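## Task

Take the single tube from the tray and place it in the blue rack when its cap carries an orange dot, or in the green rack when the dot is white, pushed fully down into its slot. The tube must never touch the floor, or the task fails. The bottles on the tray must be upright in the tray at the end, and the tray must rest wholly on the work bench with nothing overhanging its edge. Any number of the robots may be used. At the end, open the gripper and back away; no robot may topple or be left leaning, or the task fails. Anything held in place only by a robot at the end does not count.

## Robot and tools

Robots: two identical Hello Robot Stretch 3 units, r1 and r2, each with one arm. A two-wheel base (0.33 m long, 0.34 m wide, small passive caster at the rear) carries a mast with a lift; the arm telescopes out to the robot's RIGHT side. The base cannot strafe, so reaching further forward means driving. Turning in place pivots around the point between the drive wheels, 0.05 m behind the front edge; with arm retracted and wrist folded the swept radius is 0.28 m, but an unfolded level gripper reaches past it.

Frames: base frame has its origin on the floor between the drive wheels, x forward, y left, z up. hand_pose is reported in it, located where the closed fingertips meet; with all wrist joints at zero its x axis is up, y points back along the arm toward the mast, z toward the rear. Odometry frame = base frame at scene start. Each robot reports in its own frames, so relative placement of the two robots comes only from images, lidar_m, wrist_depth_mm and head_depth_mm.

execute_actions: argument actions is a list holding one action or nothing (empty just returns state and pictures). The action is an object keyed by "r1" and/or "r2". Per robot: "base" with exactly one of translate_m (metres, relative to where the base currently is, forward positive, -1 to 1) or rotate_rad (relative turn in radians, counter-clockwise/left positive, -3.2 to 3.2); "joints" with absolute targets by name: lift_m 0 to 1.1 (arm height), arm_m 0 to 0.52 (extension), wrist_yaw_rad -1.345 to 4.42 (0 along the arm, positive toward the front, 3.0 folded over the base), wrist_pitch_rad -1.57 to 0.451 (0 level, negative tips down), wrist_roll_rad -2.911 to 2.911 (0 fingers side by side), gripper_m -0.089 to 0.179 (bigger is wider; the real fingertip gap is smaller by 0.007 near closed to 0.025 fully open, zero under 0.007), head_pan_rad -3.953 to 1.73 (0 forward, positive left, -1.57 faces along the arm), head_tilt_rad -1.53 to 0.419 (negative down). Optional "contact_limits": {"arm_m": effort % 1 to 100} halts the arm motion at that effort (negative sign when retracting); too small halts instantly. All motions in an action begin together. Anything omitted may still be driving toward an earlier target. Unknown keys or out-of-range numbers reject the whole call. cameras: list from r1_head_camera, r1_nav_camera, r1_wrist_camera, r2_head_camera, r2_nav_camera, r2_wrist_camera, or "all"; null/omitted means all, [] means none. Each action is capped at 15 s. If a result reports a stop, later motion calls in that same reply are skipped.

wait: seconds 0 to 10; commands nothing and returns state and images. zoom_image: camera name plus region [x0, y0, x1, y1] in pixels of that camera's most recent full image, origin top-left, at most 504x504. finished_scene: scene = number of the scene being closed; irreversible, reports success and gives the next task.

Result lines: joint_positions; base_status and joint_status (done, off_target = resting away from target and possibly still pushing, contact_stop, time_out, torque_fault; after the last three the old target is dropped); on_its_own covers uncommanded parts ("held at" is a held target, not the position); motor_effort in % with peak in brackets, positive toward higher joint values, noisy and biased; positive wheel effort pushes forward. lidar_m: 12 distances in metres, 30-degree sectors, 1st straight ahead then counter-clockwise (4th left, 7th behind, 10th right), "-" nothing seen; plane 0.17 m above floor, range 0.15 to 12 m, blind to glass/clear plastic and its own body, sees the other robot; mast and low lift can hide sectors 5, 6, 9, 10. wrist_depth_mm (45 to 1000) and head_depth_mm (280 to 4000, image sent sideways) are 7x7 median depth grids from top left. base_odometry counts wheel turns (slip included); heading -3.142 to 3.142, left positive; turned_by_wheels and turned_by_imu give turn since last result; base_tilt in degrees (forward/right positive) with a fixed offset up to about 4. contact_limits line shows active, default and maximum. pictures lists image order.

Speed: base runs fast (0.30 m/s, 1.9 rad/s) only when stowed: lift_m under 0.30, arm_m under 0.03, wrist_yaw_rad over 2.54; otherwise 0.10 m/s, 0.63 rad/s. Two robots given the same drive can differ by up to 2.5 cm per metre.

Gripping: command gripper_m below the object's width (lower squeezes more); release by going at least 0.02 above the touch value. Readings never confirm a grasp; check images. Over-squeezing triggers a stall guard that weakens grip; resend a different value to re-squeeze.

Avoid: robots touching each other (no state line reports it; pushing further on contact presses hard and can end the run). Arm and lift stop and go slack when blocked; a slack lift may sink under load or be pushed up by closing fingers on a surface. Base, wrist and head never auto-stop; long hard pushing cuts a wrist servo for 10 s (torque_fault). Fold or unfold the wrist only with lift_m 0.32 to 0.95, wrist_pitch_rad -0.4, roll near 0; once folded the lift may go down to 0.25. With yaw below -0.4 keep pitch at -0.5 or lower. Pushing on rigid things with the gripper above about 0.45 m, repeated pushes, driving while holding or hooking something fixed, or snagging furniture (worst in reverse) can tip the robot: reverse in small steps, pull the gripper free, lower lift to about 0.2. Never let tubes reach the floor, avoid drops and slams, and loose items may occasionally get nudged.

Each tool is called after ">>>" by a JSON object that holds its "fn" and its "kwargs", one argument or row to a line.

## Session

>>> {"fn": "execute_actions", "kwargs": {
  "actions": []
}}

Scene clock: 0.00 s.
r1.base_odometry: x=+0.000 y=+0.000 heading=+0.000 (m, m, rad; r1's odometry frame)
r1.turned_by_wheels: +0.000 (rad since the last result)
r1.turned_by_imu: +0.000 (rad since the last result)
r1.base_tilt: forward=+1.1 right=-1.4 (deg)
r1.lidar_m: 0.68 0.72 1.07 3.54 3.82 4.16 1.36 2.05 5.28 1.93 0.88 0.69
r1.head_depth_mm: 607 611 614 615 618 623 625 / 611 615 618 620 624 627 630 / 616 620 623 625 630 632 636 / 621 625 628 631 632 637 640 / 627 631 633 635 638 641 646 / 631 633 637 640 644 646 650 / 635 638 641 645 649 652 655
r1.base_status: not commanded
r1.joint_positions: lift_m=+0.318 arm_m=+0.000 wrist_yaw_rad=+3.057 wrist_pitch_rad=-0.418 wrist_roll_rad=-0.017 gripper_m=+0.037 head_pan_rad=-0.006 head_tilt_rad=-0.014
r1.joint_status: not commanded
r1.motor_effort: left_wheel=+1 right_wheel=+0 lift_m=+38 arm_m=-1 wrist_yaw_rad=-1 wrist_pitch_rad=+7 wrist_roll_rad=+0 gripper_m=+0 head_pan_rad=+0 head_tilt_rad=+1 (%)
r1.hand_pose: x=-0.0023 y=+0.0790 z=+0.3311 quat_wxyz=(+0.175, +0.691, +0.119, +0.691) (m; r1's base frame)
r1.wrist_depth_mm: - - - - - - 865 / - - - - - - 814 / 916 904 920 957 892 932 806 / 711 724 - 713 720 745 742 / 598 595 - 599 640 604 616 / 504 518 - 541 504 523 524 / 462 - - - 456 455 463
r2.base_odometry: x=+0.000 y=+0.000 heading=+0.000 (m, m, rad; r2's odometry frame)
r2.turned_by_wheels: +0.000 (rad since the last result)
r2.turned_by_imu: +0.000 (rad since the last result)
r2.base_tilt: forward=+2.9 right=-1.0 (deg)
r2.lidar_m: 1.82 3.17 3.96 4.01 1.53 1.68 5.52 1.17 0.77 0.70 0.71 0.89
r2.head_depth_mm: 1425 1418 1387 1383 1374 1365 1350 / 1728 1825 1811 1789 1750 1754 1740 / 1896 2472 2531 2508 2486 2484 2042 / 1899 2942 3077 3087 3146 2958 2014 / 1913 2956 3036 3068 3098 2911 2004 / 1925 2958 2992 3017 3049 2867 1984 / 1925 2895 2899 2971 2925 2888 1996
r2.base_status: not commanded
r2.joint_positions: lift_m=+0.501 arm_m=+0.002 wrist_yaw_rad=+3.078 wrist_pitch_rad=-0.314 wrist_roll_rad=-0.001 gripper_m=+0.037 head_pan_rad=-0.020 head_tilt_rad=-0.019
r2.joint_status: not commanded
r2.motor_effort: left_wheel=+0 right_wheel=+1 lift_m=+22 arm_m=+0 wrist_yaw_rad=+0 wrist_pitch_rad=+5 wrist_roll_rad=+0 gripper_m=+0 head_pan_rad=+1 head_tilt_rad=+2 (%)
r2.hand_pose: x=-0.0062 y=+0.0888 z=+0.5377 quat_wxyz=(+0.133, +0.701, +0.089, +0.695) (m; r2's base frame)
r2.wrist_depth_mm: - - - - - - - / - - - - - - - / - - - - - - - / - - - - - - - / 944 939 - 948 - - - / 761 779 - 799 801 821 829 / 662 679 643 670 691 712 702
pictures: r1_head_camera (sideways: a quarter turn clockwise sets it upright), r1_nav_camera (sideways: a quarter turn counterclockwise sets it upright), r1_wrist_camera, r2_head_camera (sideways: a quarter turn clockwise sets it upright), r2_nav_camera (sideways: a quarter turn counterclockwise sets it upright), r2_wrist_camera
Images, in order (width x height): r1_head_camera 896x504, r1_nav_camera 672x504, r1_wrist_camera 644x364, r2_head_camera 896x504, r2_nav_camera 672x504, r2_wrist_camera 644x364.

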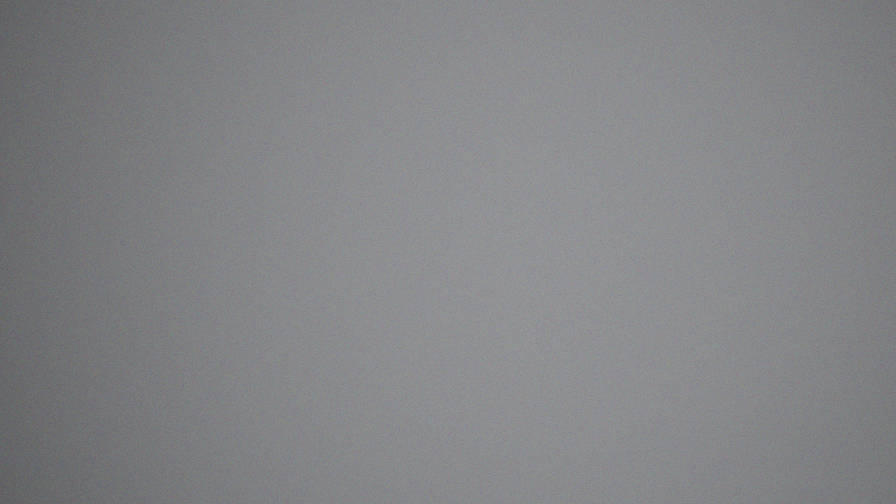

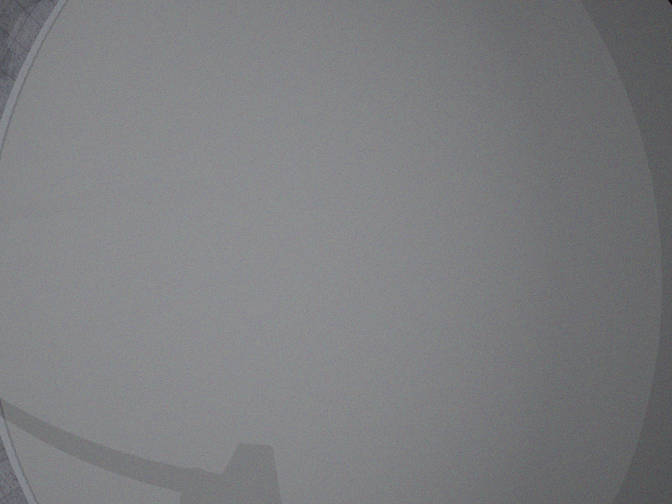

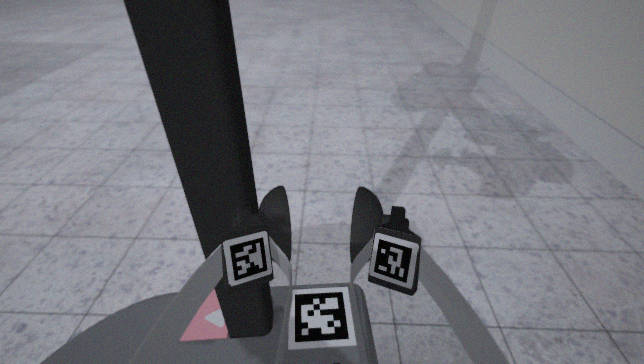

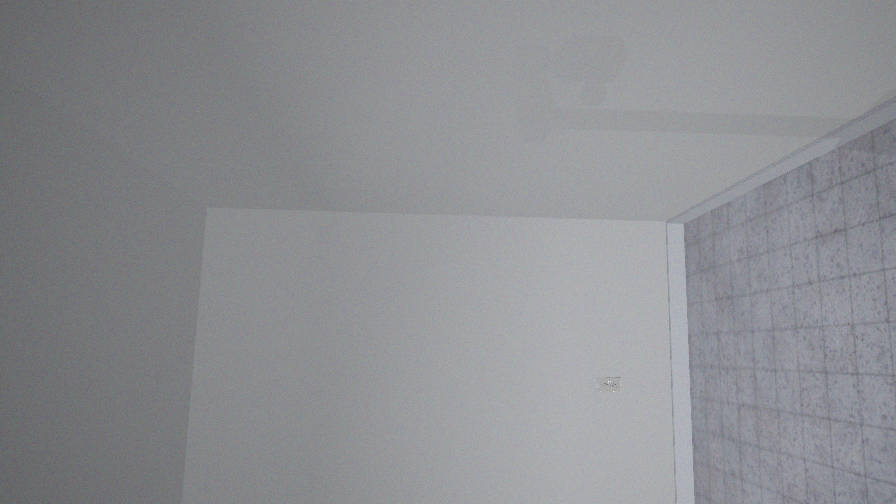

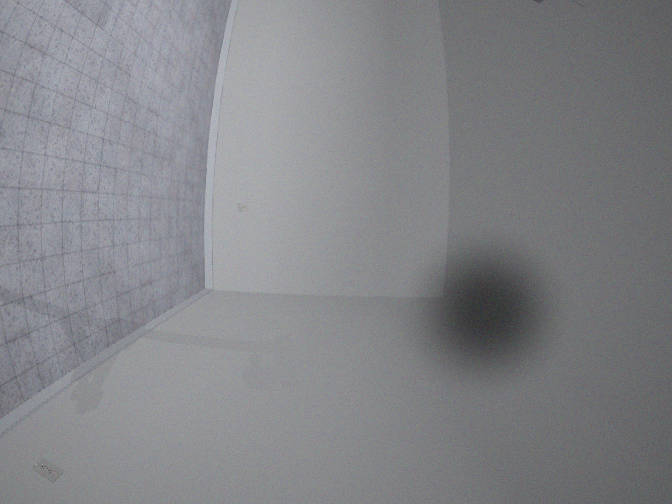

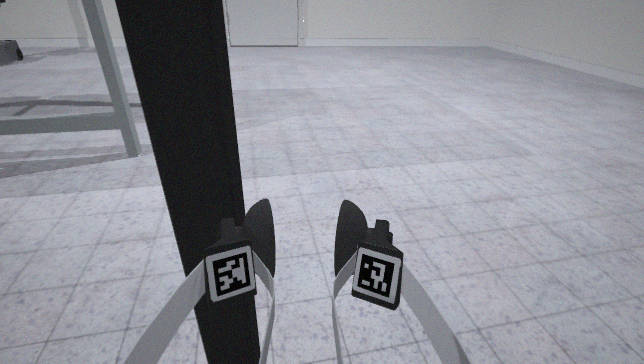

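>>> {"fn": "execute_actions", "kwargs": {
  "actions": [
    {"r1":{"joints":{"head_pan_rad":-3.1,"head_tilt_rad":-0.4}},"r2":{"joints":{"head_pan_rad":1.73,"head_tilt_rad":-0.4}}}
  ],
  "cameras": ["r1_head_camera","r1_nav_camera","r2_head_camera","r2_nav_camera"]
}}

Scene clock: 4.83 s.
r1.base_odometry: x=+0.000 y=+0.000 heading=+0.000 (m, m, rad; r1's odometry frame)
r1.turned_by_wheels: +0.000 (rad since the last result)
r1.turned_by_imu: +0.001 (rad since the last result)
r1.base_tilt: forward=+1.1 right=-1.4 (deg)
r1.lidar_m: 0.68 0.72 1.07 3.53 3.80 4.16 1.37 2.05 5.33 1.94 0.88 0.68
r1.head_depth_mm: 3436 3688 3999 3426 2295 1715 1372 / 3507 3705 - 3365 2284 1719 1370 / 3509 3814 - 3377 2269 1711 1376 / 3590 3829 - 1608 2175 1699 1371 / 3579 3886 - 1741 2275 1702 1367 / 3687 3957 - 1727 2259 1698 1366 / 3691 - - 1637 2260 1696 1361
r1.base_status: not commanded
r1.joint_positions: lift_m=+0.318 arm_m=+0.000 wrist_yaw_rad=+3.057 wrist_pitch_rad=-0.418 wrist_roll_rad=-0.017 gripper_m=+0.037 head_pan_rad=-3.093 head_tilt_rad=-0.395
r1.joint_status: all done
r1.motor_effort: left_wheel=+1(0) right_wheel=-1(0) lift_m=+38(38) arm_m=-1(1) wrist_yaw_rad=+0(1) wrist_pitch_rad=+7(7) wrist_roll_rad=+0(0) gripper_m=+1(0) head_pan_rad=-4(48) head_tilt_rad=-2(20) (%)
r1.hand_pose: x=-0.0023 y=+0.0790 z=+0.3311 quat_wxyz=(+0.175, +0.691, +0.119, +0.691) (m; r1's base frame)
r1.wrist_depth_mm: - - - - - - 836 / - - - - - - 828 / 869 935 923 936 924 946 806 / 733 711 - 718 744 753 740 / 596 594 - 613 621 609 603 / 516 521 - 537 505 521 521 / 461 - - - 448 448 458
r2.base_odometry: x=+0.000 y=+0.000 heading=+0.000 (m, m, rad; r2's odometry frame)
r2.turned_by_wheels: +0.000 (rad since the last result)
r2.turned_by_imu: +0.000 (rad since the last result)
r2.base_tilt: forward=+2.9 right=-1.1 (deg)
r2.lidar_m: 1.82 3.19 3.94 4.00 1.52 1.67 5.53 1.17 0.77 0.70 0.71 0.89
r2.head_depth_mm: 3362 3637 - 3286 2256 1690 1364 / 3397 3680 - 3245 2211 1683 1365 / 3381 3575 - 3194 2228 1671 1347 / 3414 3646 - 3200 2184 1677 1333 / 3373 3627 - 3217 2171 1670 1336 / 3370 3711 3896 3004 2168 1662 1386 / 3429 - - - - - -
r2.base_status: not commanded
r2.joint_positions: lift_m=+0.501 arm_m=+0.002 wrist_yaw_rad=+3.078 wrist_pitch_rad=-0.314 wrist_roll_rad=-0.001 gripper_m=+0.037 head_pan_rad=+1.703 head_tilt_rad=-0.395
r2.joint_status: head_pan_rad off_target (ended at +1.703, target +1.730); the others done
joint sent to its limit — the command would take r2.head_pan_rad past its upper limit, so that joint was sent only as far as its limit.
r2.motor_effort: left_wheel=+0(1) right_wheel=+0(0) lift_m=+23(23) arm_m=+0(0) wrist_yaw_rad=+0(0) wrist_pitch_rad=+5(5) wrist_roll_rad=+0(0) gripper_m=+1(0) head_pan_rad=+6(54) head_tilt_rad=-2(26) (%)
r2.hand_pose: x=-0.0062 y=+0.0888 z=+0.5377 quat_wxyz=(+0.133, +0.701, +0.089, +0.695) (m; r2's base frame)
r2.wrist_depth_mm: - - - - - - - / - - - - - - - / - - - - - - - / - - - - - - - / 915 936 - 922 - - - / 781 774 - 796 815 823 824 / 672 682 660 678 678 705 702
pictures: r1_head_camera (sideways: a quarter turn clockwise sets it upright), r1_nav_camera (sideways: a quarter turn counterclockwise sets it upright), r2_head_camera (sideways: a quarter turn clockwise sets it upright), r2_nav_camera (sideways: a quarter turn counterclockwise sets it upright)
Images, in order (width x height): r1_head_camera 896x504, r1_nav_camera 672x504, r2_head_camera 896x504, r2_nav_camera 672x504.

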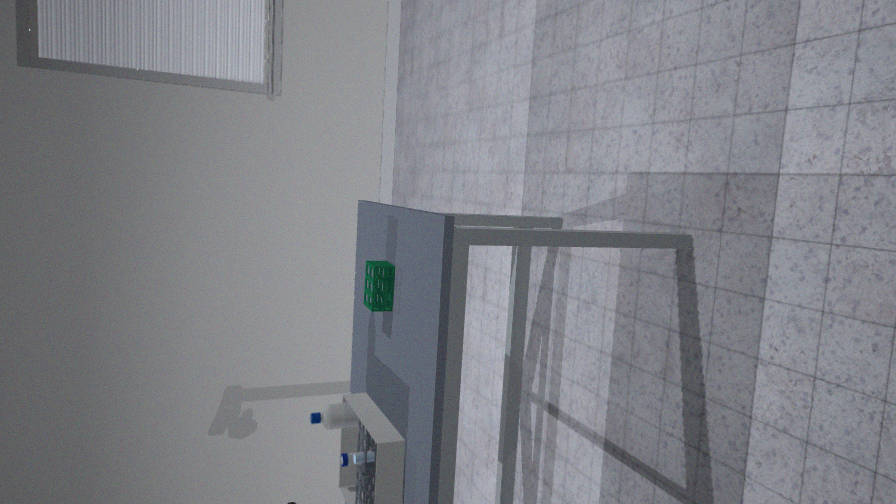

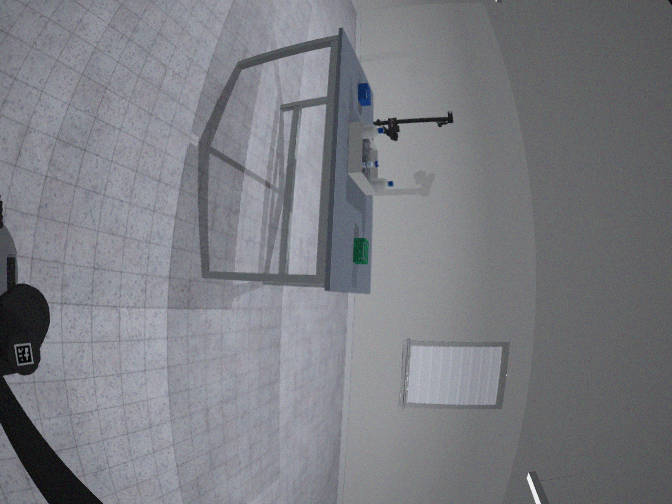

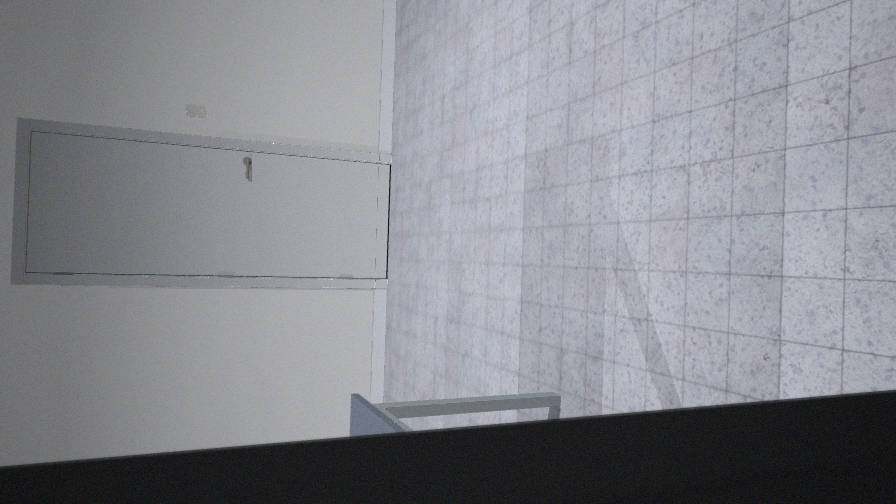

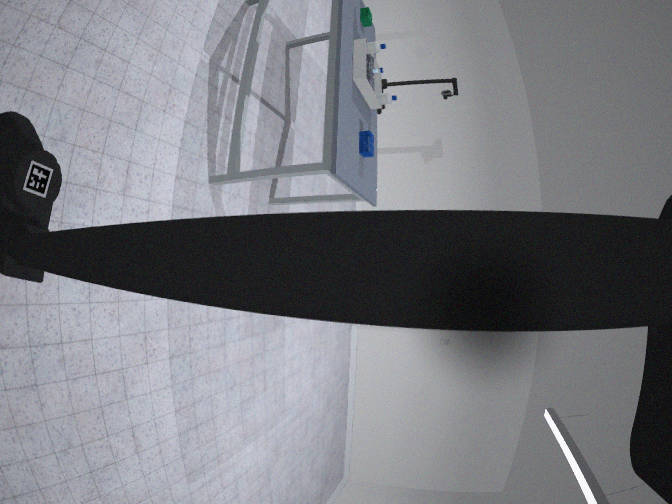

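>>> {"fn": "execute_actions", "kwargs": {
  "actions": [
    {"r1":{"base":{"rotate_rad":0.52},"joints":{"lift_m":0.28,"head_pan_rad":-1.57,"head_tilt_rad":-0.7}}}
  ],
  "cameras": []
}}

>>> {"fn": "execute_actions", "kwargs": {
  "actions": [
    {"r1":{"base":{"translate_m":-1.0}}}
  ],
  "cameras": []
}}

>>> {"fn": "execute_actions", "kwargs": {
  "actions": [
    {"r1":{"base":{"rotate_rad":-2.16}}}
  ],
  "cameras": ["r1_head_camera","r1_nav_camera"]
}}

Scene clock: 20.97 s.
r1.base_odometry: x=+0.000 y=+0.000 heading=+0.520 (m, m, rad; r1's odometry frame)
r1.turned_by_wheels: +0.520 (rad since the last result)
r1.turned_by_imu: +0.513 (rad since the last result)
r1.base_tilt: forward=+1.1 right=-1.5 (deg)
r1.lidar_m: 0.72 1.06 3.53 3.78 4.19 1.36 2.04 5.29 1.95 0.88 0.69 0.68
r1.head_depth_mm: 1788 2286 2648 2036 1634 1363 1172 / 1443 1724 2153 2031 1631 1360 1167 / 1192 1381 1658 1897 1630 1358 1161 / 1013 1149 1328 1589 1624 1352 1165 / 882 980 1114 1273 1500 1350 1164 / 781 856 952 1073 1231 1315 1163 / 699 759 833 924 1039 1181 1159
r1.base_status: done
r1.joint_positions: lift_m=+0.281 arm_m=+0.000 wrist_yaw_rad=+3.057 wrist_pitch_rad=-0.418 wrist_roll_rad=-0.017 gripper_m=+0.037 head_pan_rad=-1.577 head_tilt_rad=-0.692
r1.joint_status: all done
r1.motor_effort: left_wheel=-1(5) right_wheel=+1(7) lift_m=+14(36) arm_m=-1(1) wrist_yaw_rad=-1(0) wrist_pitch_rad=+7(6) wrist_roll_rad=+0(0) gripper_m=+0(0) head_pan_rad=+4(44) head_tilt_rad=-4(18) (%)
r1.hand_pose: x=-0.0023 y=+0.0790 z=+0.2936 quat_wxyz=(+0.175, +0.691, +0.119, +0.691) (m; r1's base frame)
r1.wrist_depth_mm: - - - - - - - / - - - - - - - / 827 830 867 851 873 874 847 / 656 660 - 675 675 676 682 / 545 554 - 562 585 558 576 / 473 498 - - 461 478 473 / - - - - 413 413 414
r2.base_odometry: x=+0.000 y=+0.000 heading=+0.000 (m, m, rad; r2's odometry frame)
r2.turned_by_wheels: +0.000 (rad since the last result)
r2.turned_by_imu: +0.000 (rad since the last result)
r2.base_tilt: forward=+2.9 right=-1.1 (deg)
r2.lidar_m: 1.82 3.18 3.96 4.00 1.52 1.67 5.51 1.17 0.76 0.70 0.71 0.88
r2.head_depth_mm: 3410 3623 - 3284 2239 1688 1363 / 3411 3625 - 3282 2224 1698 1355 / 3367 3719 - 3249 2211 1664 1353 / 3315 3578 - 3188 2188 1663 1347 / 3377 3644 - 3179 2179 1656 1338 / 3442 3620 3891 2994 2153 1648 1371 / 3356 - - - - - -
r2.base_status: not commanded
r2.joint_positions: lift_m=+0.501 arm_m=+0.002 wrist_yaw_rad=+3.078 wrist_pitch_rad=-0.314 wrist_roll_rad=-0.001 gripper_m=+0.037 head_pan_rad=+1.703 head_tilt_rad=-0.395
r2.joint_status: not commanded
r2.motor_effort: left_wheel=+0(1) right_wheel=+0(0) lift_m=+23(23) arm_m=+0(0) wrist_yaw_rad=+0(0) wrist_pitch_rad=+5(5) wrist_roll_rad=+0(0) gripper_m=+1(0) head_pan_rad=+5(5) head_tilt_rad=-2(2) (%)
r2.hand_pose: x=-0.0062 y=+0.0888 z=+0.5377 quat_wxyz=(+0.133, +0.701, +0.089, +0.695) (m; r2's base frame)
r2.wrist_depth_mm: - - - - - - - / - - - - - - - / - - - - - - - / - - - - - - - / 896 941 - 972 - - - / 761 786 - 812 811 815 827 / 677 672 665 698 693 700 706
pictures: none
No camera images: the call's "cameras" was empty. Leave "cameras" out to get every camera's image.

Scene clock: 25.97 s.
r1.base_odometry: x=-0.868 y=-0.497 heading=+0.520 (m, m, rad; r1's odometry frame)
r1.turned_by_wheels: +0.000 (rad since the last result)
r1.turned_by_imu: -0.008 (rad since the last result)
r1.base_tilt: forward=+1.1 right=-1.4 (deg)
r1.lidar_m: 1.59 2.32 4.12 0.71 0.69 1.19 1.27 1.10 4.50 1.94 1.52 1.49
r1.head_depth_mm: 3997 - 2755 2027 1625 1366 1173 / 3390 3732 2702 2027 1627 1365 1174 / 2786 3183 2693 2035 1624 1352 1170 / 2331 2645 2684 2019 1621 1356 1166 / 1989 2249 2450 2002 1621 1348 1167 / 1763 1944 2159 2009 1615 1355 1164 / 1585 1734 1905 1963 1601 1343 1156
r1.base_status: done
r1.joint_positions: lift_m=+0.281 arm_m=+0.000 wrist_yaw_rad=+3.057 wrist_pitch_rad=-0.418 wrist_roll_rad=-0.017 gripper_m=+0.037 head_pan_rad=-1.577 head_tilt_rad=-0.692
r1.joint_status: not commanded
r1.motor_effort: left_wheel=+0(7) right_wheel=+0(4) lift_m=+14(14) arm_m=-1(1) wrist_yaw_rad=+0(0) wrist_pitch_rad=+7(7) wrist_roll_rad=+0(0) gripper_m=+0(0) head_pan_rad=+4(4) head_tilt_rad=-2(2) (%)
r1.hand_pose: x=-0.0023 y=+0.0790 z=+0.2936 quat_wxyz=(+0.175, +0.691, +0.119, +0.691) (m; r1's base frame)
r1.wrist_depth_mm: - - - - - - - / - - - - - - - / 832 812 844 826 851 843 868 / 651 678 - 664 677 676 690 / 551 554 - 555 575 560 561 / 469 502 - - 461 482 482 / - - - - 418 416 418
r2.base_odometry: x=+0.000 y=+0.000 heading=+0.000 (m, m, rad; r2's odometry frame)
r2.turned_by_wheels: +0.000 (rad since the last result)
r2.turned_by_imu: +0.000 (rad since the last result)
r2.base_tilt: forward=+2.9 right=-1.2 (deg)
r2.lidar_m: 1.81 3.17 3.96 4.00 1.52 1.67 5.53 1.17 0.76 0.70 0.71 0.88
r2.head_depth_mm: 3407 3659 - 3358 2237 1702 1360 / 3376 3655 - 3257 2217 1685 1354 / 3305 3577 - 3275 2223 1677 1348 / 3365 3688 - 3226 2198 1673 1343 / 3330 3656 - 3192 2190 1659 1342 / 3405 3576 3879 2955 2163 1660 1381 / 3357 - - - - - -
r2.base_status: not commanded
r2.joint_positions: lift_m=+0.501 arm_m=+0.002 wrist_yaw_rad=+3.078 wrist_pitch_rad=-0.314 wrist_roll_rad=-0.001 gripper_m=+0.037 head_pan_rad=+1.703 head_tilt_rad=-0.395
r2.joint_status: not commanded
r2.motor_effort: left_wheel=+0(0) right_wheel=+1(0) lift_m=+22(23) arm_m=-1(0) wrist_yaw_rad=+0(0) wrist_pitch_rad=+5(5) wrist_roll_rad=+0(0) gripper_m=+0(1) head_pan_rad=+5(5) head_tilt_rad=-3(2) (%)
r2.hand_pose: x=-0.0062 y=+0.0888 z=+0.5377 quat_wxyz=(+0.133, +0.701, +0.089, +0.695) (m; r2's base frame)
r2.wrist_depth_mm: - - - - - - - / - - - - - - - / - - - - - - - / - - - - - - - / 929 921 - 955 - - - / 771 768 - 806 812 827 806 / 679 681 654 686 675 703 699
pictures: none
No camera images: the call's "cameras" was empty. Leave "cameras" out to get every camera's image.

Scene clock: 28.50 s.
r1.base_odometry: x=-0.868 y=-0.497 heading=-1.640 (m, m, rad; r1's odometry frame)
r1.turned_by_wheels: -2.160 (rad since the last result)
r1.turned_by_imu: -2.124 (rad since the last result)
r1.base_tilt: forward=+1.1 right=-1.4 (deg)
r1.lidar_m: 4.64 2.03 1.53 1.49 1.56 2.19 4.11 4.31 0.69 1.19 1.25 1.10
r1.head_depth_mm: 2807 3149 1062 829 1513 1359 1169 / 2822 3192 1048 827 1501 1353 1168 / 2799 3196 1091 822 1500 1360 1169 / 2804 3202 1084 819 1492 1352 1163 / 2836 3141 1018 807 1497 1356 1161 / 2824 3207 964 791 1534 1352 1160 / 2847 3239 1027 791 1515 1343 1156
r1.base_status: done
r1.joint_positions: lift_m=+0.281 arm_m=+0.000 wrist_yaw_rad=+3.057 wrist_pitch_rad=-0.418 wrist_roll_rad=-0.017 gripper_m=+0.037 head_pan_rad=-1.577 head_tilt_rad=-0.692
r1.joint_status: not commanded
r1.motor_effort: left_wheel=+1(9) right_wheel=-2(7) lift_m=+14(14) arm_m=-1(1) wrist_yaw_rad=+0(0) wrist_pitch_rad=+7(7) wrist_roll_rad=+0(0) gripper_m=+1(1) head_pan_rad=+4(4) head_tilt_rad=-3(3) (%)
r1.hand_pose: x=-0.0023 y=+0.0789 z=+0.2936 quat_wxyz=(+0.175, +0.691, +0.119, +0.691) (m; r1's base frame)
r1.wrist_depth_mm: - - - - - - - / - - - - - - - / 818 792 823 833 861 890 866 / 659 666 - 665 667 692 668 / 547 550 - 548 573 553 572 / 474 501 - - 460 485 479 / - - - - 416 412 419
r2.base_odometry: x=+0.000 y=+0.000 heading=+0.000 (m, m, rad; r2's odometry frame)
r2.turned_by_wheels: +0.000 (rad since the last result)
r2.turned_by_imu: +0.000 (rad since the last result)
r2.base_tilt: forward=+2.9 right=-1.1 (deg)
r2.lidar_m: 1.82 3.16 3.98 4.00 1.52 1.68 5.52 1.18 0.77 0.70 0.71 0.89
r2.head_depth_mm: 3335 3655 - 3312 2216 1692 1364 / 3398 3636 - 3310 2213 1680 1358 / 3349 3640 - 3231 2204 1692 1352 / 3383 3577 - 3207 2190 1663 1347 / 3391 3651 - 3133 2189 1665 1346 / 3423 3684 3880 2971 2170 1661 1372 / 3397 - - - - - -
r2.base_status: not commanded
r2.joint_positions: lift_m=+0.501 arm_m=+0.002 wrist_yaw_rad=+3.078 wrist_pitch_rad=-0.314 wrist_roll_rad=-0.001 gripper_m=+0.037 head_pan_rad=+1.703 head_tilt_rad=-0.395
r2.joint_status: not commanded
r2.motor_effort: left_wheel=-1(1) right_wheel=+1(1) lift_m=+22(22) arm_m=+0(0) wrist_yaw_rad=+0(0) wrist_pitch_rad=+5(5) wrist_roll_rad=+0(0) gripper_m=+0(0) head_pan_rad=+4(5) head_tilt_rad=-2(3) (%)
r2.hand_pose: x=-0.0062 y=+0.0888 z=+0.5377 quat_wxyz=(+0.133, +0.701, +0.089, +0.695) (m; r2's base frame)
r2.wrist_depth_mm: - - - - - - - / - - - - - - - / - - - - - - - / - - - - - - - / 901 956 - 958 - - - / 776 798 - 803 830 798 829 / 660 663 649 688 701 682 707
pictures: r1_head_camera (sideways: a quarter turn clockwise sets it upright), r1_nav_camera (sideways: a quarter turn counterclockwise sets it upright)
Images, in order (width x height): r1_head_camera 896x504, r1_nav_camera 672x504.

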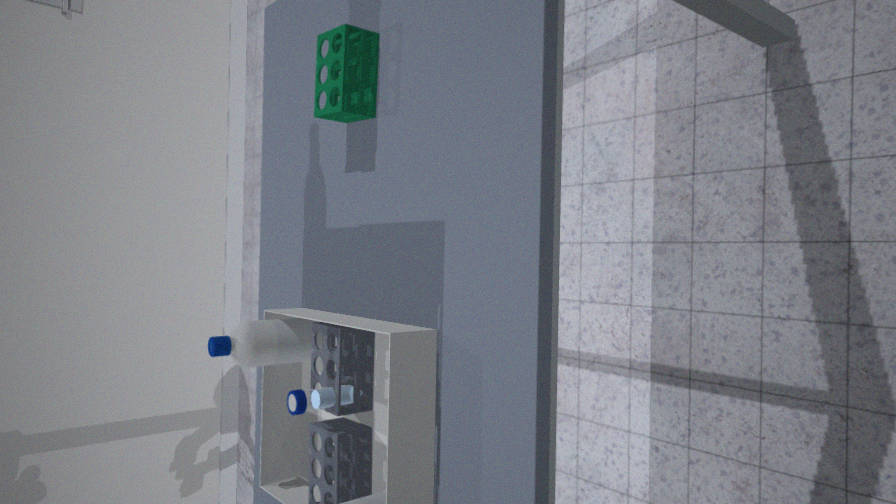

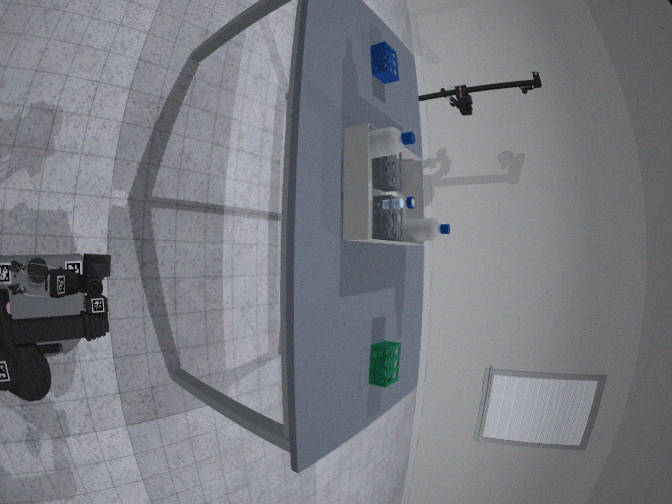

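>>> {"fn": "zoom_image", "kwargs": {
  "camera": "r1_head_camera",
  "region": [200, 300, 460, 504]
}}

Region (200, 300, 460, 504) of r1_head_camera's 896x504 image, scaled by 1.938, with more detail than that image has; it fills the top 395 rows of this view, and the rest is white.

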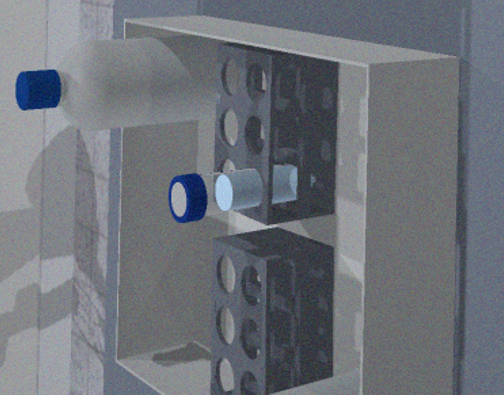

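>>> {"fn": "execute_actions", "kwargs": {
  "actions": [
    {"r1":{"base":{"translate_m":0.25},"joints":{"lift_m":0.93}}}
  ],
  "cameras": []
}}

>>> {"fn": "execute_actions", "kwargs": {
  "actions": [
    {"r1":{"joints":{"wrist_yaw_rad":0,"gripper_m":0.08}}}
  ],
  "cameras": []
}}

>>> {"fn": "execute_actions", "kwargs": {
  "actions": [
    {"r1":{"joints":{"wrist_pitch_rad":-0.2,"arm_m":0.2}}}
  ],
  "cameras": ["r1_head_camera","r1_wrist_camera"]
}}

Scene clock: 57.20 s.
r1.base_odometry: x=-0.885 y=-0.746 heading=-1.640 (m, m, rad; r1's odometry frame)
r1.turned_by_wheels: +0.000 (rad since the last result)
r1.turned_by_imu: +0.004 (rad since the last result)
r1.base_tilt: forward=+1.1 right=-1.4 (deg)
r1.lidar_m: 4.39 2.01 1.53 1.49 1.56 2.18 4.36 0.87 1.23 1.20 1.26 0.90
r1.head_depth_mm: 2829 3206 1103 830 - - 1157 / 2842 3149 1103 825 - - 1168 / 2830 3161 1003 799 1174 - - / 2842 3174 959 798 1565 - - / 2845 3205 915 800 1167 - 1139 / 2824 3203 1082 814 1526 1386 1136 / 2856 3212 1069 813 1512 1341 1160
r1.base_status: done
r1.joint_positions: lift_m=+0.929 arm_m=+0.000 wrist_yaw_rad=+3.057 wrist_pitch_rad=-0.418 wrist_roll_rad=-0.017 gripper_m=+0.037 head_pan_rad=-1.577 head_tilt_rad=-0.692
r1.joint_status: all done
r1.motor_effort: left_wheel=+1(8) right_wheel=-2(6) lift_m=+60(63) arm_m=-1(1) wrist_yaw_rad=-1(1) wrist_pitch_rad=+7(7) wrist_roll_rad=+0(0) gripper_m=+1(1) head_pan_rad=+3(4) head_tilt_rad=-4(3) (%)
r1.hand_pose: x=-0.0023 y=+0.0789 z=+0.9419 quat_wxyz=(+0.175, +0.691, +0.119, +0.691) (m; r1's base frame)
r1.wrist_depth_mm: - - - - - - - / - - - - - - - / - - - - - - - / - - - - - - - / - - - - - - - / - - - - - - - / - - - - - - -
r2.base_odometry: x=+0.000 y=+0.000 heading=+0.000 (m, m, rad; r2's odometry frame)
r2.turned_by_wheels: +0.000 (rad since the last result)
r2.turned_by_imu: +0.000 (rad since the last result)
r2.base_tilt: forward=+2.9 right=-1.1 (deg)
r2.lidar_m: 1.81 3.19 4.00 4.00 1.53 1.68 5.51 1.17 0.77 0.70 0.71 0.88
r2.head_depth_mm: 3406 3662 - 3299 2214 1694 1364 / 3332 3604 - 3290 2230 1690 1347 / 3385 3594 - 3210 2202 1693 1354 / 3375 3658 - 3259 2204 1678 1348 / 3409 3585 - 3154 2157 1667 1336 / 3369 3595 3869 2987 2145 1659 1367 / 3382 - - - - - -
r2.base_status: not commanded
r2.joint_positions: lift_m=+0.501 arm_m=+0.002 wrist_yaw_rad=+3.078 wrist_pitch_rad=-0.314 wrist_roll_rad=-0.001 gripper_m=+0.037 head_pan_rad=+1.703 head_tilt_rad=-0.395
r2.joint_status: not commanded
r2.motor_effort: left_wheel=+0(0) right_wheel=+0(0) lift_m=+23(23) arm_m=+0(0) wrist_yaw_rad=+0(0) wrist_pitch_rad=+5(5) wrist_roll_rad=+0(0) gripper_m=+0(0) head_pan_rad=+4(5) head_tilt_rad=-2(3) (%)
r2.hand_pose: x=-0.0062 y=+0.0888 z=+0.5377 quat_wxyz=(+0.133, +0.701, +0.089, +0.695) (m; r2's base frame)
r2.wrist_depth_mm: - - - - - - - / - - - - - - - / - - - - - - - / - - - - - - - / 915 946 - 963 - - - / 780 808 - 799 825 825 831 / 666 654 658 698 690 722 698
pictures: none
No camera images: the call's "cameras" was empty. Leave "cameras" out to get every camera's image.

Scene clock: 59.73 s.
r1.base_odometry: x=-0.885 y=-0.746 heading=-1.640 (m, m, rad; r1's odometry frame)
r1.turned_by_wheels: +0.000 (rad since the last result)
r1.turned_by_imu: +0.001 (rad since the last result)
r1.base_tilt: forward=+1.1 right=-1.4 (deg)
r1.lidar_m: 4.38 2.01 1.53 1.48 1.55 2.18 4.37 0.87 1.23 1.20 1.26 0.90
r1.head_depth_mm: 2813 3164 1107 830 - - - / 2840 3155 1100 830 - - - / 2825 3141 1004 798 - - - / 2842 3165 962 808 - - 1161 / 2817 3201 913 799 1532 1350 1168 / 2819 3185 1074 814 1520 1346 1155 / 2863 3205 1068 812 1519 1338 1155
r1.base_status: not commanded
r1.joint_positions: lift_m=+0.929 arm_m=+0.000 wrist_yaw_rad=+0.002 wrist_pitch_rad=-0.418 wrist_roll_rad=-0.017 gripper_m=+0.080 head_pan_rad=-1.577 head_tilt_rad=-0.692
r1.joint_status: all done
r1.motor_effort: left_wheel=+1(2) right_wheel=-2(2) lift_m=+60(60) arm_m=-1(1) wrist_yaw_rad=-3(4) wrist_pitch_rad=+7(7) wrist_roll_rad=+0(0) gripper_m=+1(82) head_pan_rad=+4(4) head_tilt_rad=-3(3) (%)
r1.hand_pose: x=-0.0211 y=-0.3692 z=+0.9419 quat_wxyz=(+0.698, +0.149, -0.685, -0.145) (m; r1's base frame)
r1.wrist_depth_mm: - - - - - - - / 815 742 790 741 775 865 849 / 595 597 527 514 581 625 635 / 478 479 483 487 487 501 502 / 424 410 409 400 399 405 409 / - - - - - - - / - - - - - - -
r2.base_odometry: x=+0.000 y=+0.000 heading=+0.000 (m, m, rad; r2's odometry frame)
r2.turned_by_wheels: +0.000 (rad since the last result)
r2.turned_by_imu: +0.000 (rad since the last result)
r2.base_tilt: forward=+2.9 right=-1.0 (deg)
r2.lidar_m: 1.82 3.18 3.98 3.99 1.52 1.67 5.53 1.17 0.76 0.70 0.71 0.89
r2.head_depth_mm: 3414 3618 - 3274 2262 1685 1357 / 3438 3673 - 3266 2253 1682 1358 / 3387 3627 - 3231 2219 1677 1350 / 3401 3666 - 3186 2223 1674 1345 / 3329 3612 - 3227 2195 1678 1341 / 3419 3637 3948 2918 2167 1658 1382 / 3393 - - - - - -
r2.base_status: not commanded
r2.joint_positions: lift_m=+0.501 arm_m=+0.002 wrist_yaw_rad=+3.078 wrist_pitch_rad=-0.314 wrist_roll_rad=-0.001 gripper_m=+0.037 head_pan_rad=+1.703 head_tilt_rad=-0.395
r2.joint_status: not commanded
r2.motor_effort: left_wheel=+0(1) right_wheel=+1(1) lift_m=+23(23) arm_m=+0(0) wrist_yaw_rad=+0(0) wrist_pitch_rad=+5(5) wrist_roll_rad=+0(0) gripper_m=+0(0) head_pan_rad=+4(5) head_tilt_rad=-2(4) (%)
r2.hand_pose: x=-0.0062 y=+0.0888 z=+0.5377 quat_wxyz=(+0.133, +0.701, +0.089, +0.695) (m; r2's base frame)
r2.wrist_depth_mm: - - - - - - - / - - - - - - - / - - - - - - - / - - - - - - - / 916 948 - 952 - - - / 774 784 - 785 810 820 820 / 652 659 650 691 685 715 706
pictures: none
No camera images: the call's "cameras" was empty. Leave "cameras" out to get every camera's image.

Scene clock: 62.43 s.
r1.base_odometry: x=-0.885 y=-0.746 heading=-1.640 (m, m, rad; r1's odometry frame)
r1.turned_by_wheels: +0.000 (rad since the last result)
r1.turned_by_imu: +0.001 (rad since the last result)
r1.base_tilt: forward=+1.2 right=-1.4 (deg)
r1.lidar_m: 4.38 2.01 1.53 1.48 1.55 2.18 4.36 0.87 1.23 1.20 1.26 0.90
r1.head_depth_mm: 2832 3199 1244 - 1506 1361 1171 / 2812 3181 - 761 1538 1355 1174 / 2826 3123 - - 1539 1356 1165 / 2836 3195 - 767 1541 1353 1166 / 2843 3194 817 797 1534 1356 1163 / 2824 3193 1075 816 1514 1347 1157 / 2823 3224 1071 812 1528 1341 1159
r1.base_status: not commanded
r1.joint_positions: lift_m=+0.929 arm_m=+0.200 wrist_yaw_rad=+0.000 wrist_pitch_rad=-0.223 wrist_roll_rad=-0.017 gripper_m=+0.080 head_pan_rad=-1.577 head_tilt_rad=-0.692
r1.joint_status: all done
r1.motor_effort: left_wheel=+1(2) right_wheel=-2(2) lift_m=+60(60) arm_m=+2(1) wrist_yaw_rad=-1(2) wrist_pitch_rad=+10(11) wrist_roll_rad=+0(0) gripper_m=+0(1) head_pan_rad=+4(4) head_tilt_rad=-4(4) (%)
r1.hand_pose: x=-0.0214 y=-0.5892 z=+0.9876 quat_wxyz=(+0.709, +0.080, -0.696, -0.078) (m; r1's base frame)
r1.wrist_depth_mm: - - - - - - - / - - - - - - - / - - - - - - - / 560 689 577 654 643 729 721 / 510 530 418 506 496 543 519 / 429 428 336 433 338 438 433 / 356 357 352 350 340 365 367
r2.base_odometry: x=+0.000 y=+0.000 heading=+0.000 (m, m, rad; r2's odometry frame)
r2.turned_by_wheels: +0.000 (rad since the last result)
r2.turned_by_imu: +0.000 (rad since the last result)
r2.base_tilt: forward=+2.9 right=-1.1 (deg)
r2.lidar_m: 1.81 3.15 3.98 4.00 1.53 1.68 5.52 1.17 0.77 0.70 0.71 0.89
r2.head_depth_mm: 3376 3666 - 3277 2256 1692 1368 / 3354 3631 - 3258 2250 1688 1357 / 3397 3567 - 3207 2204 1679 1351 / 3400 3713 - 3227 2201 1674 1351 / 3369 3670 - 3126 2174 1654 1343 / 3403 3620 3872 2973 2159 1653 1372 / 3403 - - - - - -
r2.base_status: not commanded
r2.joint_positions: lift_m=+0.501 arm_m=+0.002 wrist_yaw_rad=+3.078 wrist_pitch_rad=-0.314 wrist_roll_rad=-0.001 gripper_m=+0.037 head_pan_rad=+1.703 head_tilt_rad=-0.395
r2.joint_status: not commanded
r2.motor_effort: left_wheel=-1(0) right_wheel=+0(0) lift_m=+22(22) arm_m=+0(0) wrist_yaw_rad=+0(0) wrist_pitch_rad=+5(5) wrist_roll_rad=+0(0) gripper_m=+1(0) head_pan_rad=+5(6) head_tilt_rad=-2(3) (%)
r2.hand_pose: x=-0.0062 y=+0.0888 z=+0.5377 quat_wxyz=(+0.133, +0.701, +0.089, +0.695) (m; r2's base frame)
r2.wrist_depth_mm: - - - - - - - / - - - - - - - / - - - - - - - / - - - - - - - / 923 947 - 935 - - - / 779 776 - 785 793 808 835 / 664 661 671 694 687 715 693
pictures: r1_head_camera (sideways: a quarter turn clockwise sets it upright), r1_wrist_camera
Images, in order (width x height): r1_head_camera 896x504, r1_wrist_camera 644x364.

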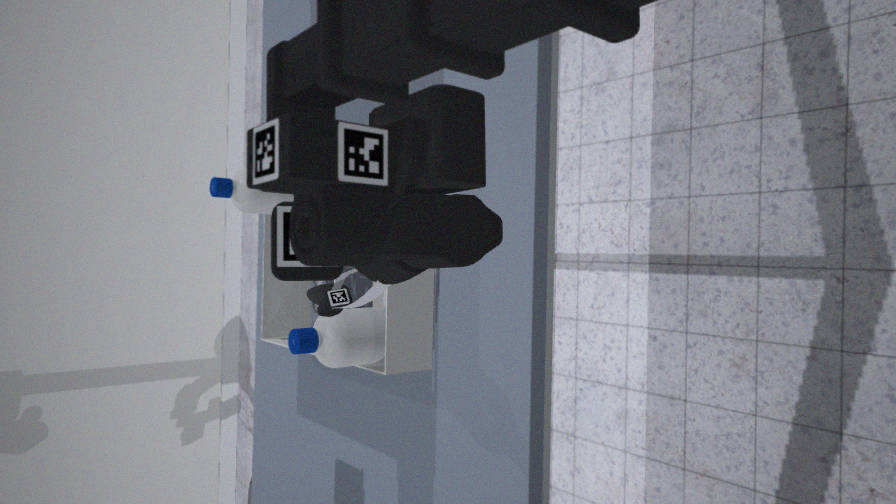

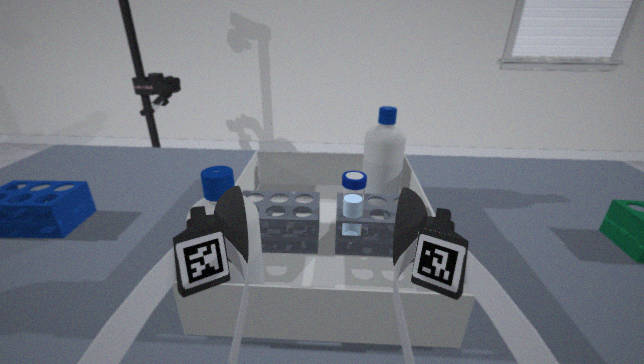

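>>> {"fn": "execute_actions", "kwargs": {
  "actions": [
    {"r1":{"base":{"translate_m":-0.04},"joints":{"arm_m":0.3,"gripper_m":0.065}}}
  ],
  "cameras": ["r1_wrist_camera"]
}}

Scene clock: 69.90 s.
r1.base_odometry: x=-0.882 y=-0.706 heading=-1.640 (m, m, rad; r1's odometry frame)
r1.turned_by_wheels: +0.000 (rad since the last result)
r1.turned_by_imu: +0.001 (rad since the last result)
r1.base_tilt: forward=+1.1 right=-1.4 (deg)
r1.lidar_m: 4.43 2.00 1.53 1.49 1.55 2.20 4.33 0.84 1.23 1.20 1.26 0.93
r1.head_depth_mm: 2868 3184 - - 1510 1361 1166 / 2835 3116 - 800 1511 1363 1168 / 2840 3066 - 799 1537 1356 1168 / 2843 3143 - 796 1526 1356 1163 / 2830 3236 952 800 1524 1350 1165 / 2840 3199 1025 798 1523 1348 1162 / 2847 3188 1069 812 1525 1339 1159
r1.base_status: done
r1.joint_positions: lift_m=+0.929 arm_m=+0.300 wrist_yaw_rad=+0.000 wrist_pitch_rad=-0.223 wrist_roll_rad=-0.017 gripper_m=+0.065 head_pan_rad=-1.577 head_tilt_rad=-0.692
r1.joint_status: all done
r1.motor_effort: left_wheel=+2(1) right_wheel=-2(6) lift_m=+60(60) arm_m=+2(1) wrist_yaw_rad=+0(1) wrist_pitch_rad=+10(11) wrist_roll_rad=+0(0) gripper_m=+0(58) head_pan_rad=+3(4) head_tilt_rad=-3(3) (%)
r1.hand_pose: x=-0.0214 y=-0.6892 z=+0.9876 quat_wxyz=(+0.709, +0.080, -0.696, -0.078) (m; r1's base frame)
r1.wrist_depth_mm: - - - - - - - / - - - - - - - / - - - - - - - / 693 721 609 599 661 713 733 / 534 411 485 434 533 544 557 / 430 234 403 396 397 434 443 / 357 247 346 359 345 363 362
r2.base_odometry: x=+0.000 y=+0.000 heading=+0.000 (m, m, rad; r2's odometry frame)
r2.turned_by_wheels: +0.000 (rad since the last result)
r2.turned_by_imu: +0.000 (rad since the last result)
r2.base_tilt: forward=+2.9 right=-1.2 (deg)
r2.lidar_m: 1.82 3.19 3.95 4.00 1.52 1.67 5.52 1.17 0.76 0.70 0.71 0.89
r2.head_depth_mm: 3374 3663 - 3295 2243 1703 1364 / 3345 3659 - 3274 2206 1680 1360 / 3347 3609 - 3202 2237 1668 1352 / 3359 3641 - 3228 2207 1673 1346 / 3347 3635 - 3191 2188 1666 1337 / 3378 3632 3908 2975 2159 1666 1377 / 3345 - - - - - -
r2.base_status: not commanded
r2.joint_positions: lift_m=+0.501 arm_m=+0.002 wrist_yaw_rad=+3.078 wrist_pitch_rad=-0.314 wrist_roll_rad=-0.001 gripper_m=+0.037 head_pan_rad=+1.703 head_tilt_rad=-0.395
r2.joint_status: not commanded
r2.motor_effort: left_wheel=+0(0) right_wheel=+1(1) lift_m=+22(23) arm_m=+0(0) wrist_yaw_rad=+0(0) wrist_pitch_rad=+5(5) wrist_roll_rad=+0(0) gripper_m=+1(1) head_pan_rad=+4(4) head_tilt_rad=-2(1) (%)
r2.hand_pose: x=-0.0062 y=+0.0888 z=+0.5377 quat_wxyz=(+0.133, +0.701, +0.089, +0.695) (m; r2's base frame)
r2.wrist_depth_mm: - - - - - - - / - - - - - - - / - - - - - - - / - - - - - - - / 910 916 - 948 - - - / 792 770 - 790 801 819 820 / 665 676 661 694 684 717 707
pictures: r1_wrist_camera
Images, in order (width x height): r1_wrist_camera 644x364.

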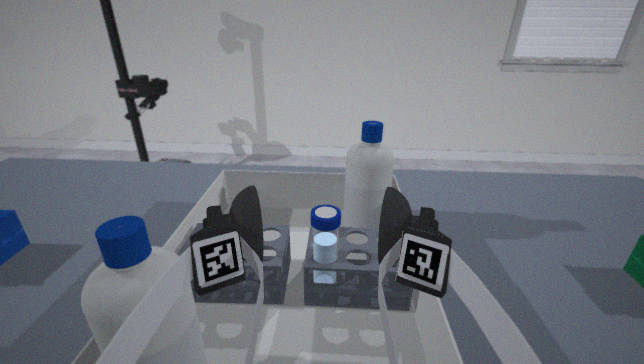

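>>> {"fn": "execute_actions", "kwargs": {
  "actions": [
    {"r1":{"joints":{"arm_m":0.41,"lift_m":0.87}}}
  ],
  "cameras": ["r1_wrist_camera","r1_head_camera"]
}}

Scene clock: 84.80 s.
r1.base_odometry: x=-0.882 y=-0.706 heading=-1.640 (m, m, rad; r1's odometry frame)
r1.turned_by_wheels: +0.000 (rad since the last result)
r1.turned_by_imu: +0.001 (rad since the last result)
r1.base_tilt: forward=+1.1 right=-1.4 (deg)
r1.lidar_m: 4.43 2.01 1.53 1.48 1.56 2.19 4.33 0.84 1.23 1.20 1.26 0.93
r1.head_depth_mm: 2818 3190 1104 859 - 1330 1174 / 2837 3228 1212 799 1500 1359 1169 / 2862 3131 - 797 1546 1356 1170 / 2832 3194 - 797 1535 1354 1160 / 2817 3190 954 798 1527 1352 1162 / 2838 3232 1028 801 1524 1347 1160 / 2792 3206 1069 813 1522 1347 1152
r1.base_status: not commanded
r1.joint_positions: lift_m=+0.871 arm_m=+0.410 wrist_yaw_rad=+0.000 wrist_pitch_rad=-0.223 wrist_roll_rad=-0.017 gripper_m=+0.065 head_pan_rad=-1.577 head_tilt_rad=-0.692
r1.joint_status: all done
r1.motor_effort: left_wheel=+2(2) right_wheel=-2(2) lift_m=+14(47) arm_m=+2(2) wrist_yaw_rad=-1(1) wrist_pitch_rad=+10(10) wrist_roll_rad=+0(0) gripper_m=+1(1) head_pan_rad=+4(4) head_tilt_rad=-3(3) (%)
r1.hand_pose: x=-0.0214 y=-0.7992 z=+0.9294 quat_wxyz=(+0.709, +0.080, -0.696, -0.078) (m; r1's base frame)
r1.wrist_depth_mm: - - - - - - - / - - - - - - - / - - - - - - - / 562 573 469 459 435 587 595 / 431 374 435 317 414 446 441 / 347 286 287 260 270 358 359 / 147 270 275 274 270 268 301
r2.base_odometry: x=+0.000 y=+0.000 heading=+0.000 (m, m, rad; r2's odometry frame)
r2.turned_by_wheels: +0.000 (rad since the last result)
r2.turned_by_imu: +0.000 (rad since the last result)
r2.base_tilt: forward=+3.0 right=-1.0 (deg)
r2.lidar_m: 1.81 3.16 3.98 4.00 1.52 1.68 5.53 1.17 0.77 0.70 0.71 0.89
r2.head_depth_mm: 3382 3629 - 3292 2247 1686 1367 / 3387 3640 - 3330 2248 1690 1361 / 3330 3642 - 3198 2234 1674 1352 / 3340 3641 - 3228 2197 1682 1355 / 3388 3632 - 3164 2172 1668 1350 / 3353 3644 3884 2966 2176 1655 1374 / 3365 - - - - - -
r2.base_status: not commanded
r2.joint_positions: lift_m=+0.501 arm_m=+0.002 wrist_yaw_rad=+3.078 wrist_pitch_rad=-0.314 wrist_roll_rad=-0.001 gripper_m=+0.037 head_pan_rad=+1.703 head_tilt_rad=-0.395
r2.joint_status: not commanded
r2.motor_effort: left_wheel=-1(1) right_wheel=+1(0) lift_m=+22(23) arm_m=+0(0) wrist_yaw_rad=+0(0) wrist_pitch_rad=+6(5) wrist_roll_rad=+0(0) gripper_m=+0(0) head_pan_rad=+5(5) head_tilt_rad=-3(3) (%)
r2.hand_pose: x=-0.0062 y=+0.0888 z=+0.5377 quat_wxyz=(+0.133, +0.701, +0.089, +0.695) (m; r2's base frame)
r2.wrist_depth_mm: - - - - - - - / - - - - - - - / - - - - - - - / - - - - - - - / 942 942 - 963 - - - / 795 788 - 803 804 827 813 / 650 666 655 672 675 698 705
pictures: r1_head_camera (sideways: a quarter turn clockwise sets it upright), r1_wrist_camera
Images, in order (width x height): r1_head_camera 896x504, r1_wrist_camera 644x364.

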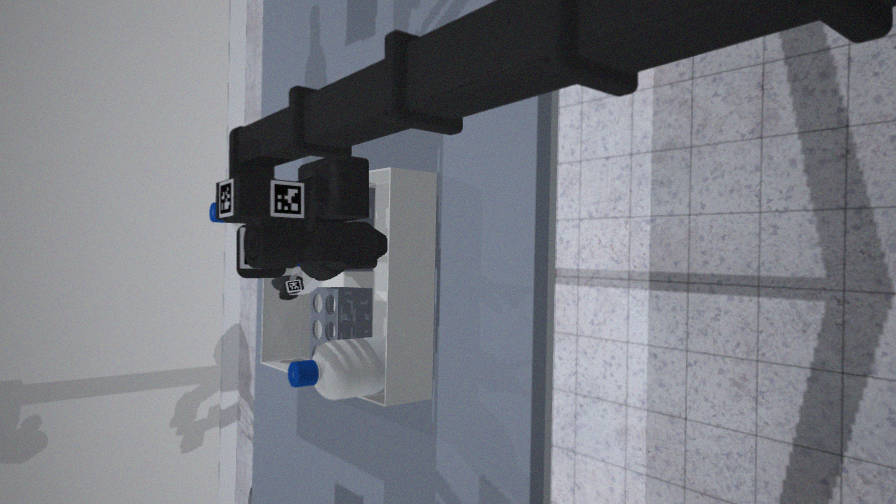

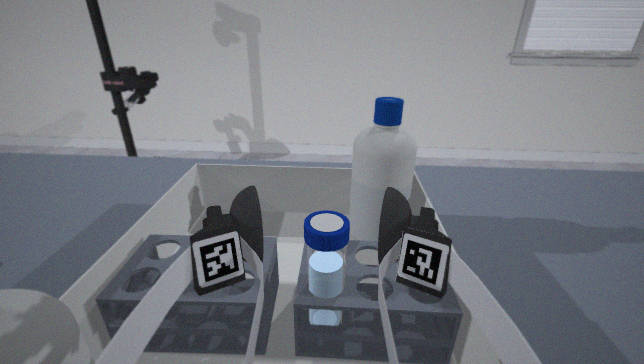

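>>> {"fn": "execute_actions", "kwargs": {
  "actions": [
    {"r1":{"joints":{"arm_m":0.455,"lift_m":0.842}}}
  ],
  "cameras": ["r1_wrist_camera"]
}}

Scene clock: 96.33 s.
r1.base_odometry: x=-0.882 y=-0.706 heading=-1.640 (m, m, rad; r1's odometry frame)
r1.turned_by_wheels: +0.000 (rad since the last result)
r1.turned_by_imu: +0.001 (rad since the last result)
r1.base_tilt: forward=+1.1 right=-1.3 (deg)
r1.lidar_m: 4.44 2.01 1.53 1.48 1.56 2.19 4.31 0.84 1.23 1.20 1.26 0.93
r1.head_depth_mm: 2823 3160 1104 864 - - 1171 / 2790 3189 1152 - 1515 1369 1166 / 2831 3119 - 797 1533 1356 1167 / 2825 3180 - 797 1531 1349 1165 / 2842 3216 954 799 1525 1348 1163 / 2833 3181 1028 799 1520 1349 1159 / 2855 3214 1069 814 1519 1337 1159
r1.base_status: not commanded
r1.joint_positions: lift_m=+0.843 arm_m=+0.455 wrist_yaw_rad=+0.000 wrist_pitch_rad=-0.223 wrist_roll_rad=-0.017 gripper_m=+0.065 head_pan_rad=-1.577 head_tilt_rad=-0.692
r1.joint_status: all done
r1.motor_effort: left_wheel=+1(2) right_wheel=-1(2) lift_m=+14(17) arm_m=+2(1) wrist_yaw_rad=+0(1) wrist_pitch_rad=+10(10) wrist_roll_rad=+0(0) gripper_m=+0(1) head_pan_rad=+3(4) head_tilt_rad=-4(3) (%)
r1.hand_pose: x=-0.0214 y=-0.8442 z=+0.9014 quat_wxyz=(+0.709, +0.080, -0.696, -0.078) (m; r1's base frame)
r1.wrist_depth_mm: - - - - - - - / - - - - - - - / - - - - 310 - - / 506 486 415 411 326 533 537 / 387 295 399 200 330 399 399 / 228 242 249 216 252 313 321 / 216 213 211 210 213 205 266
r2.base_odometry: x=+0.000 y=+0.000 heading=+0.000 (m, m, rad; r2's odometry frame)
r2.turned_by_wheels: +0.000 (rad since the last result)
r2.turned_by_imu: +0.000 (rad since the last result)
r2.base_tilt: forward=+2.9 right=-1.1 (deg)
r2.lidar_m: 1.82 3.17 3.98 4.01 1.53 1.67 5.52 1.17 0.77 0.70 0.71 0.88
r2.head_depth_mm: 3393 3565 - 3333 2227 1697 1364 / 3425 3619 - 3234 2220 1692 1357 / 3315 3651 - 3234 2226 1665 1356 / 3374 3633 - 3216 2199 1672 1351 / 3401 3620 - 3179 2182 1660 1341 / 3392 3600 3861 3009 2182 1669 1372 / 3368 - - - - - -
r2.base_status: not commanded
r2.joint_positions: lift_m=+0.501 arm_m=+0.002 wrist_yaw_rad=+3.078 wrist_pitch_rad=-0.314 wrist_roll_rad=-0.001 gripper_m=+0.037 head_pan_rad=+1.703 head_tilt_rad=-0.395
r2.joint_status: not commanded
r2.motor_effort: left_wheel=+0(0) right_wheel=+0(0) lift_m=+22(23) arm_m=+0(0) wrist_yaw_rad=+0(0) wrist_pitch_rad=+5(5) wrist_roll_rad=+0(0) gripper_m=+0(0) head_pan_rad=+5(4) head_tilt_rad=-4(3) (%)
r2.hand_pose: x=-0.0062 y=+0.0888 z=+0.5377 quat_wxyz=(+0.133, +0.701, +0.089, +0.695) (m; r2's base frame)
r2.wrist_depth_mm: - - - - - - - / - - - - - - - / - - - - - - - / - - - - - - - / 919 940 - 964 - - - / 802 767 - 786 818 813 845 / 647 674 650 687 685 698 706
pictures: r1_wrist_camera
Images, in order (width x height): r1_wrist_camera 644x364.

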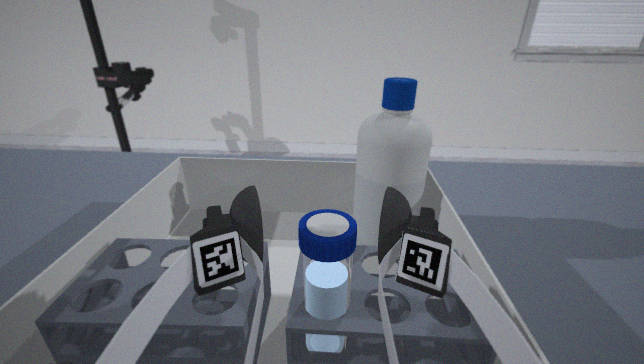

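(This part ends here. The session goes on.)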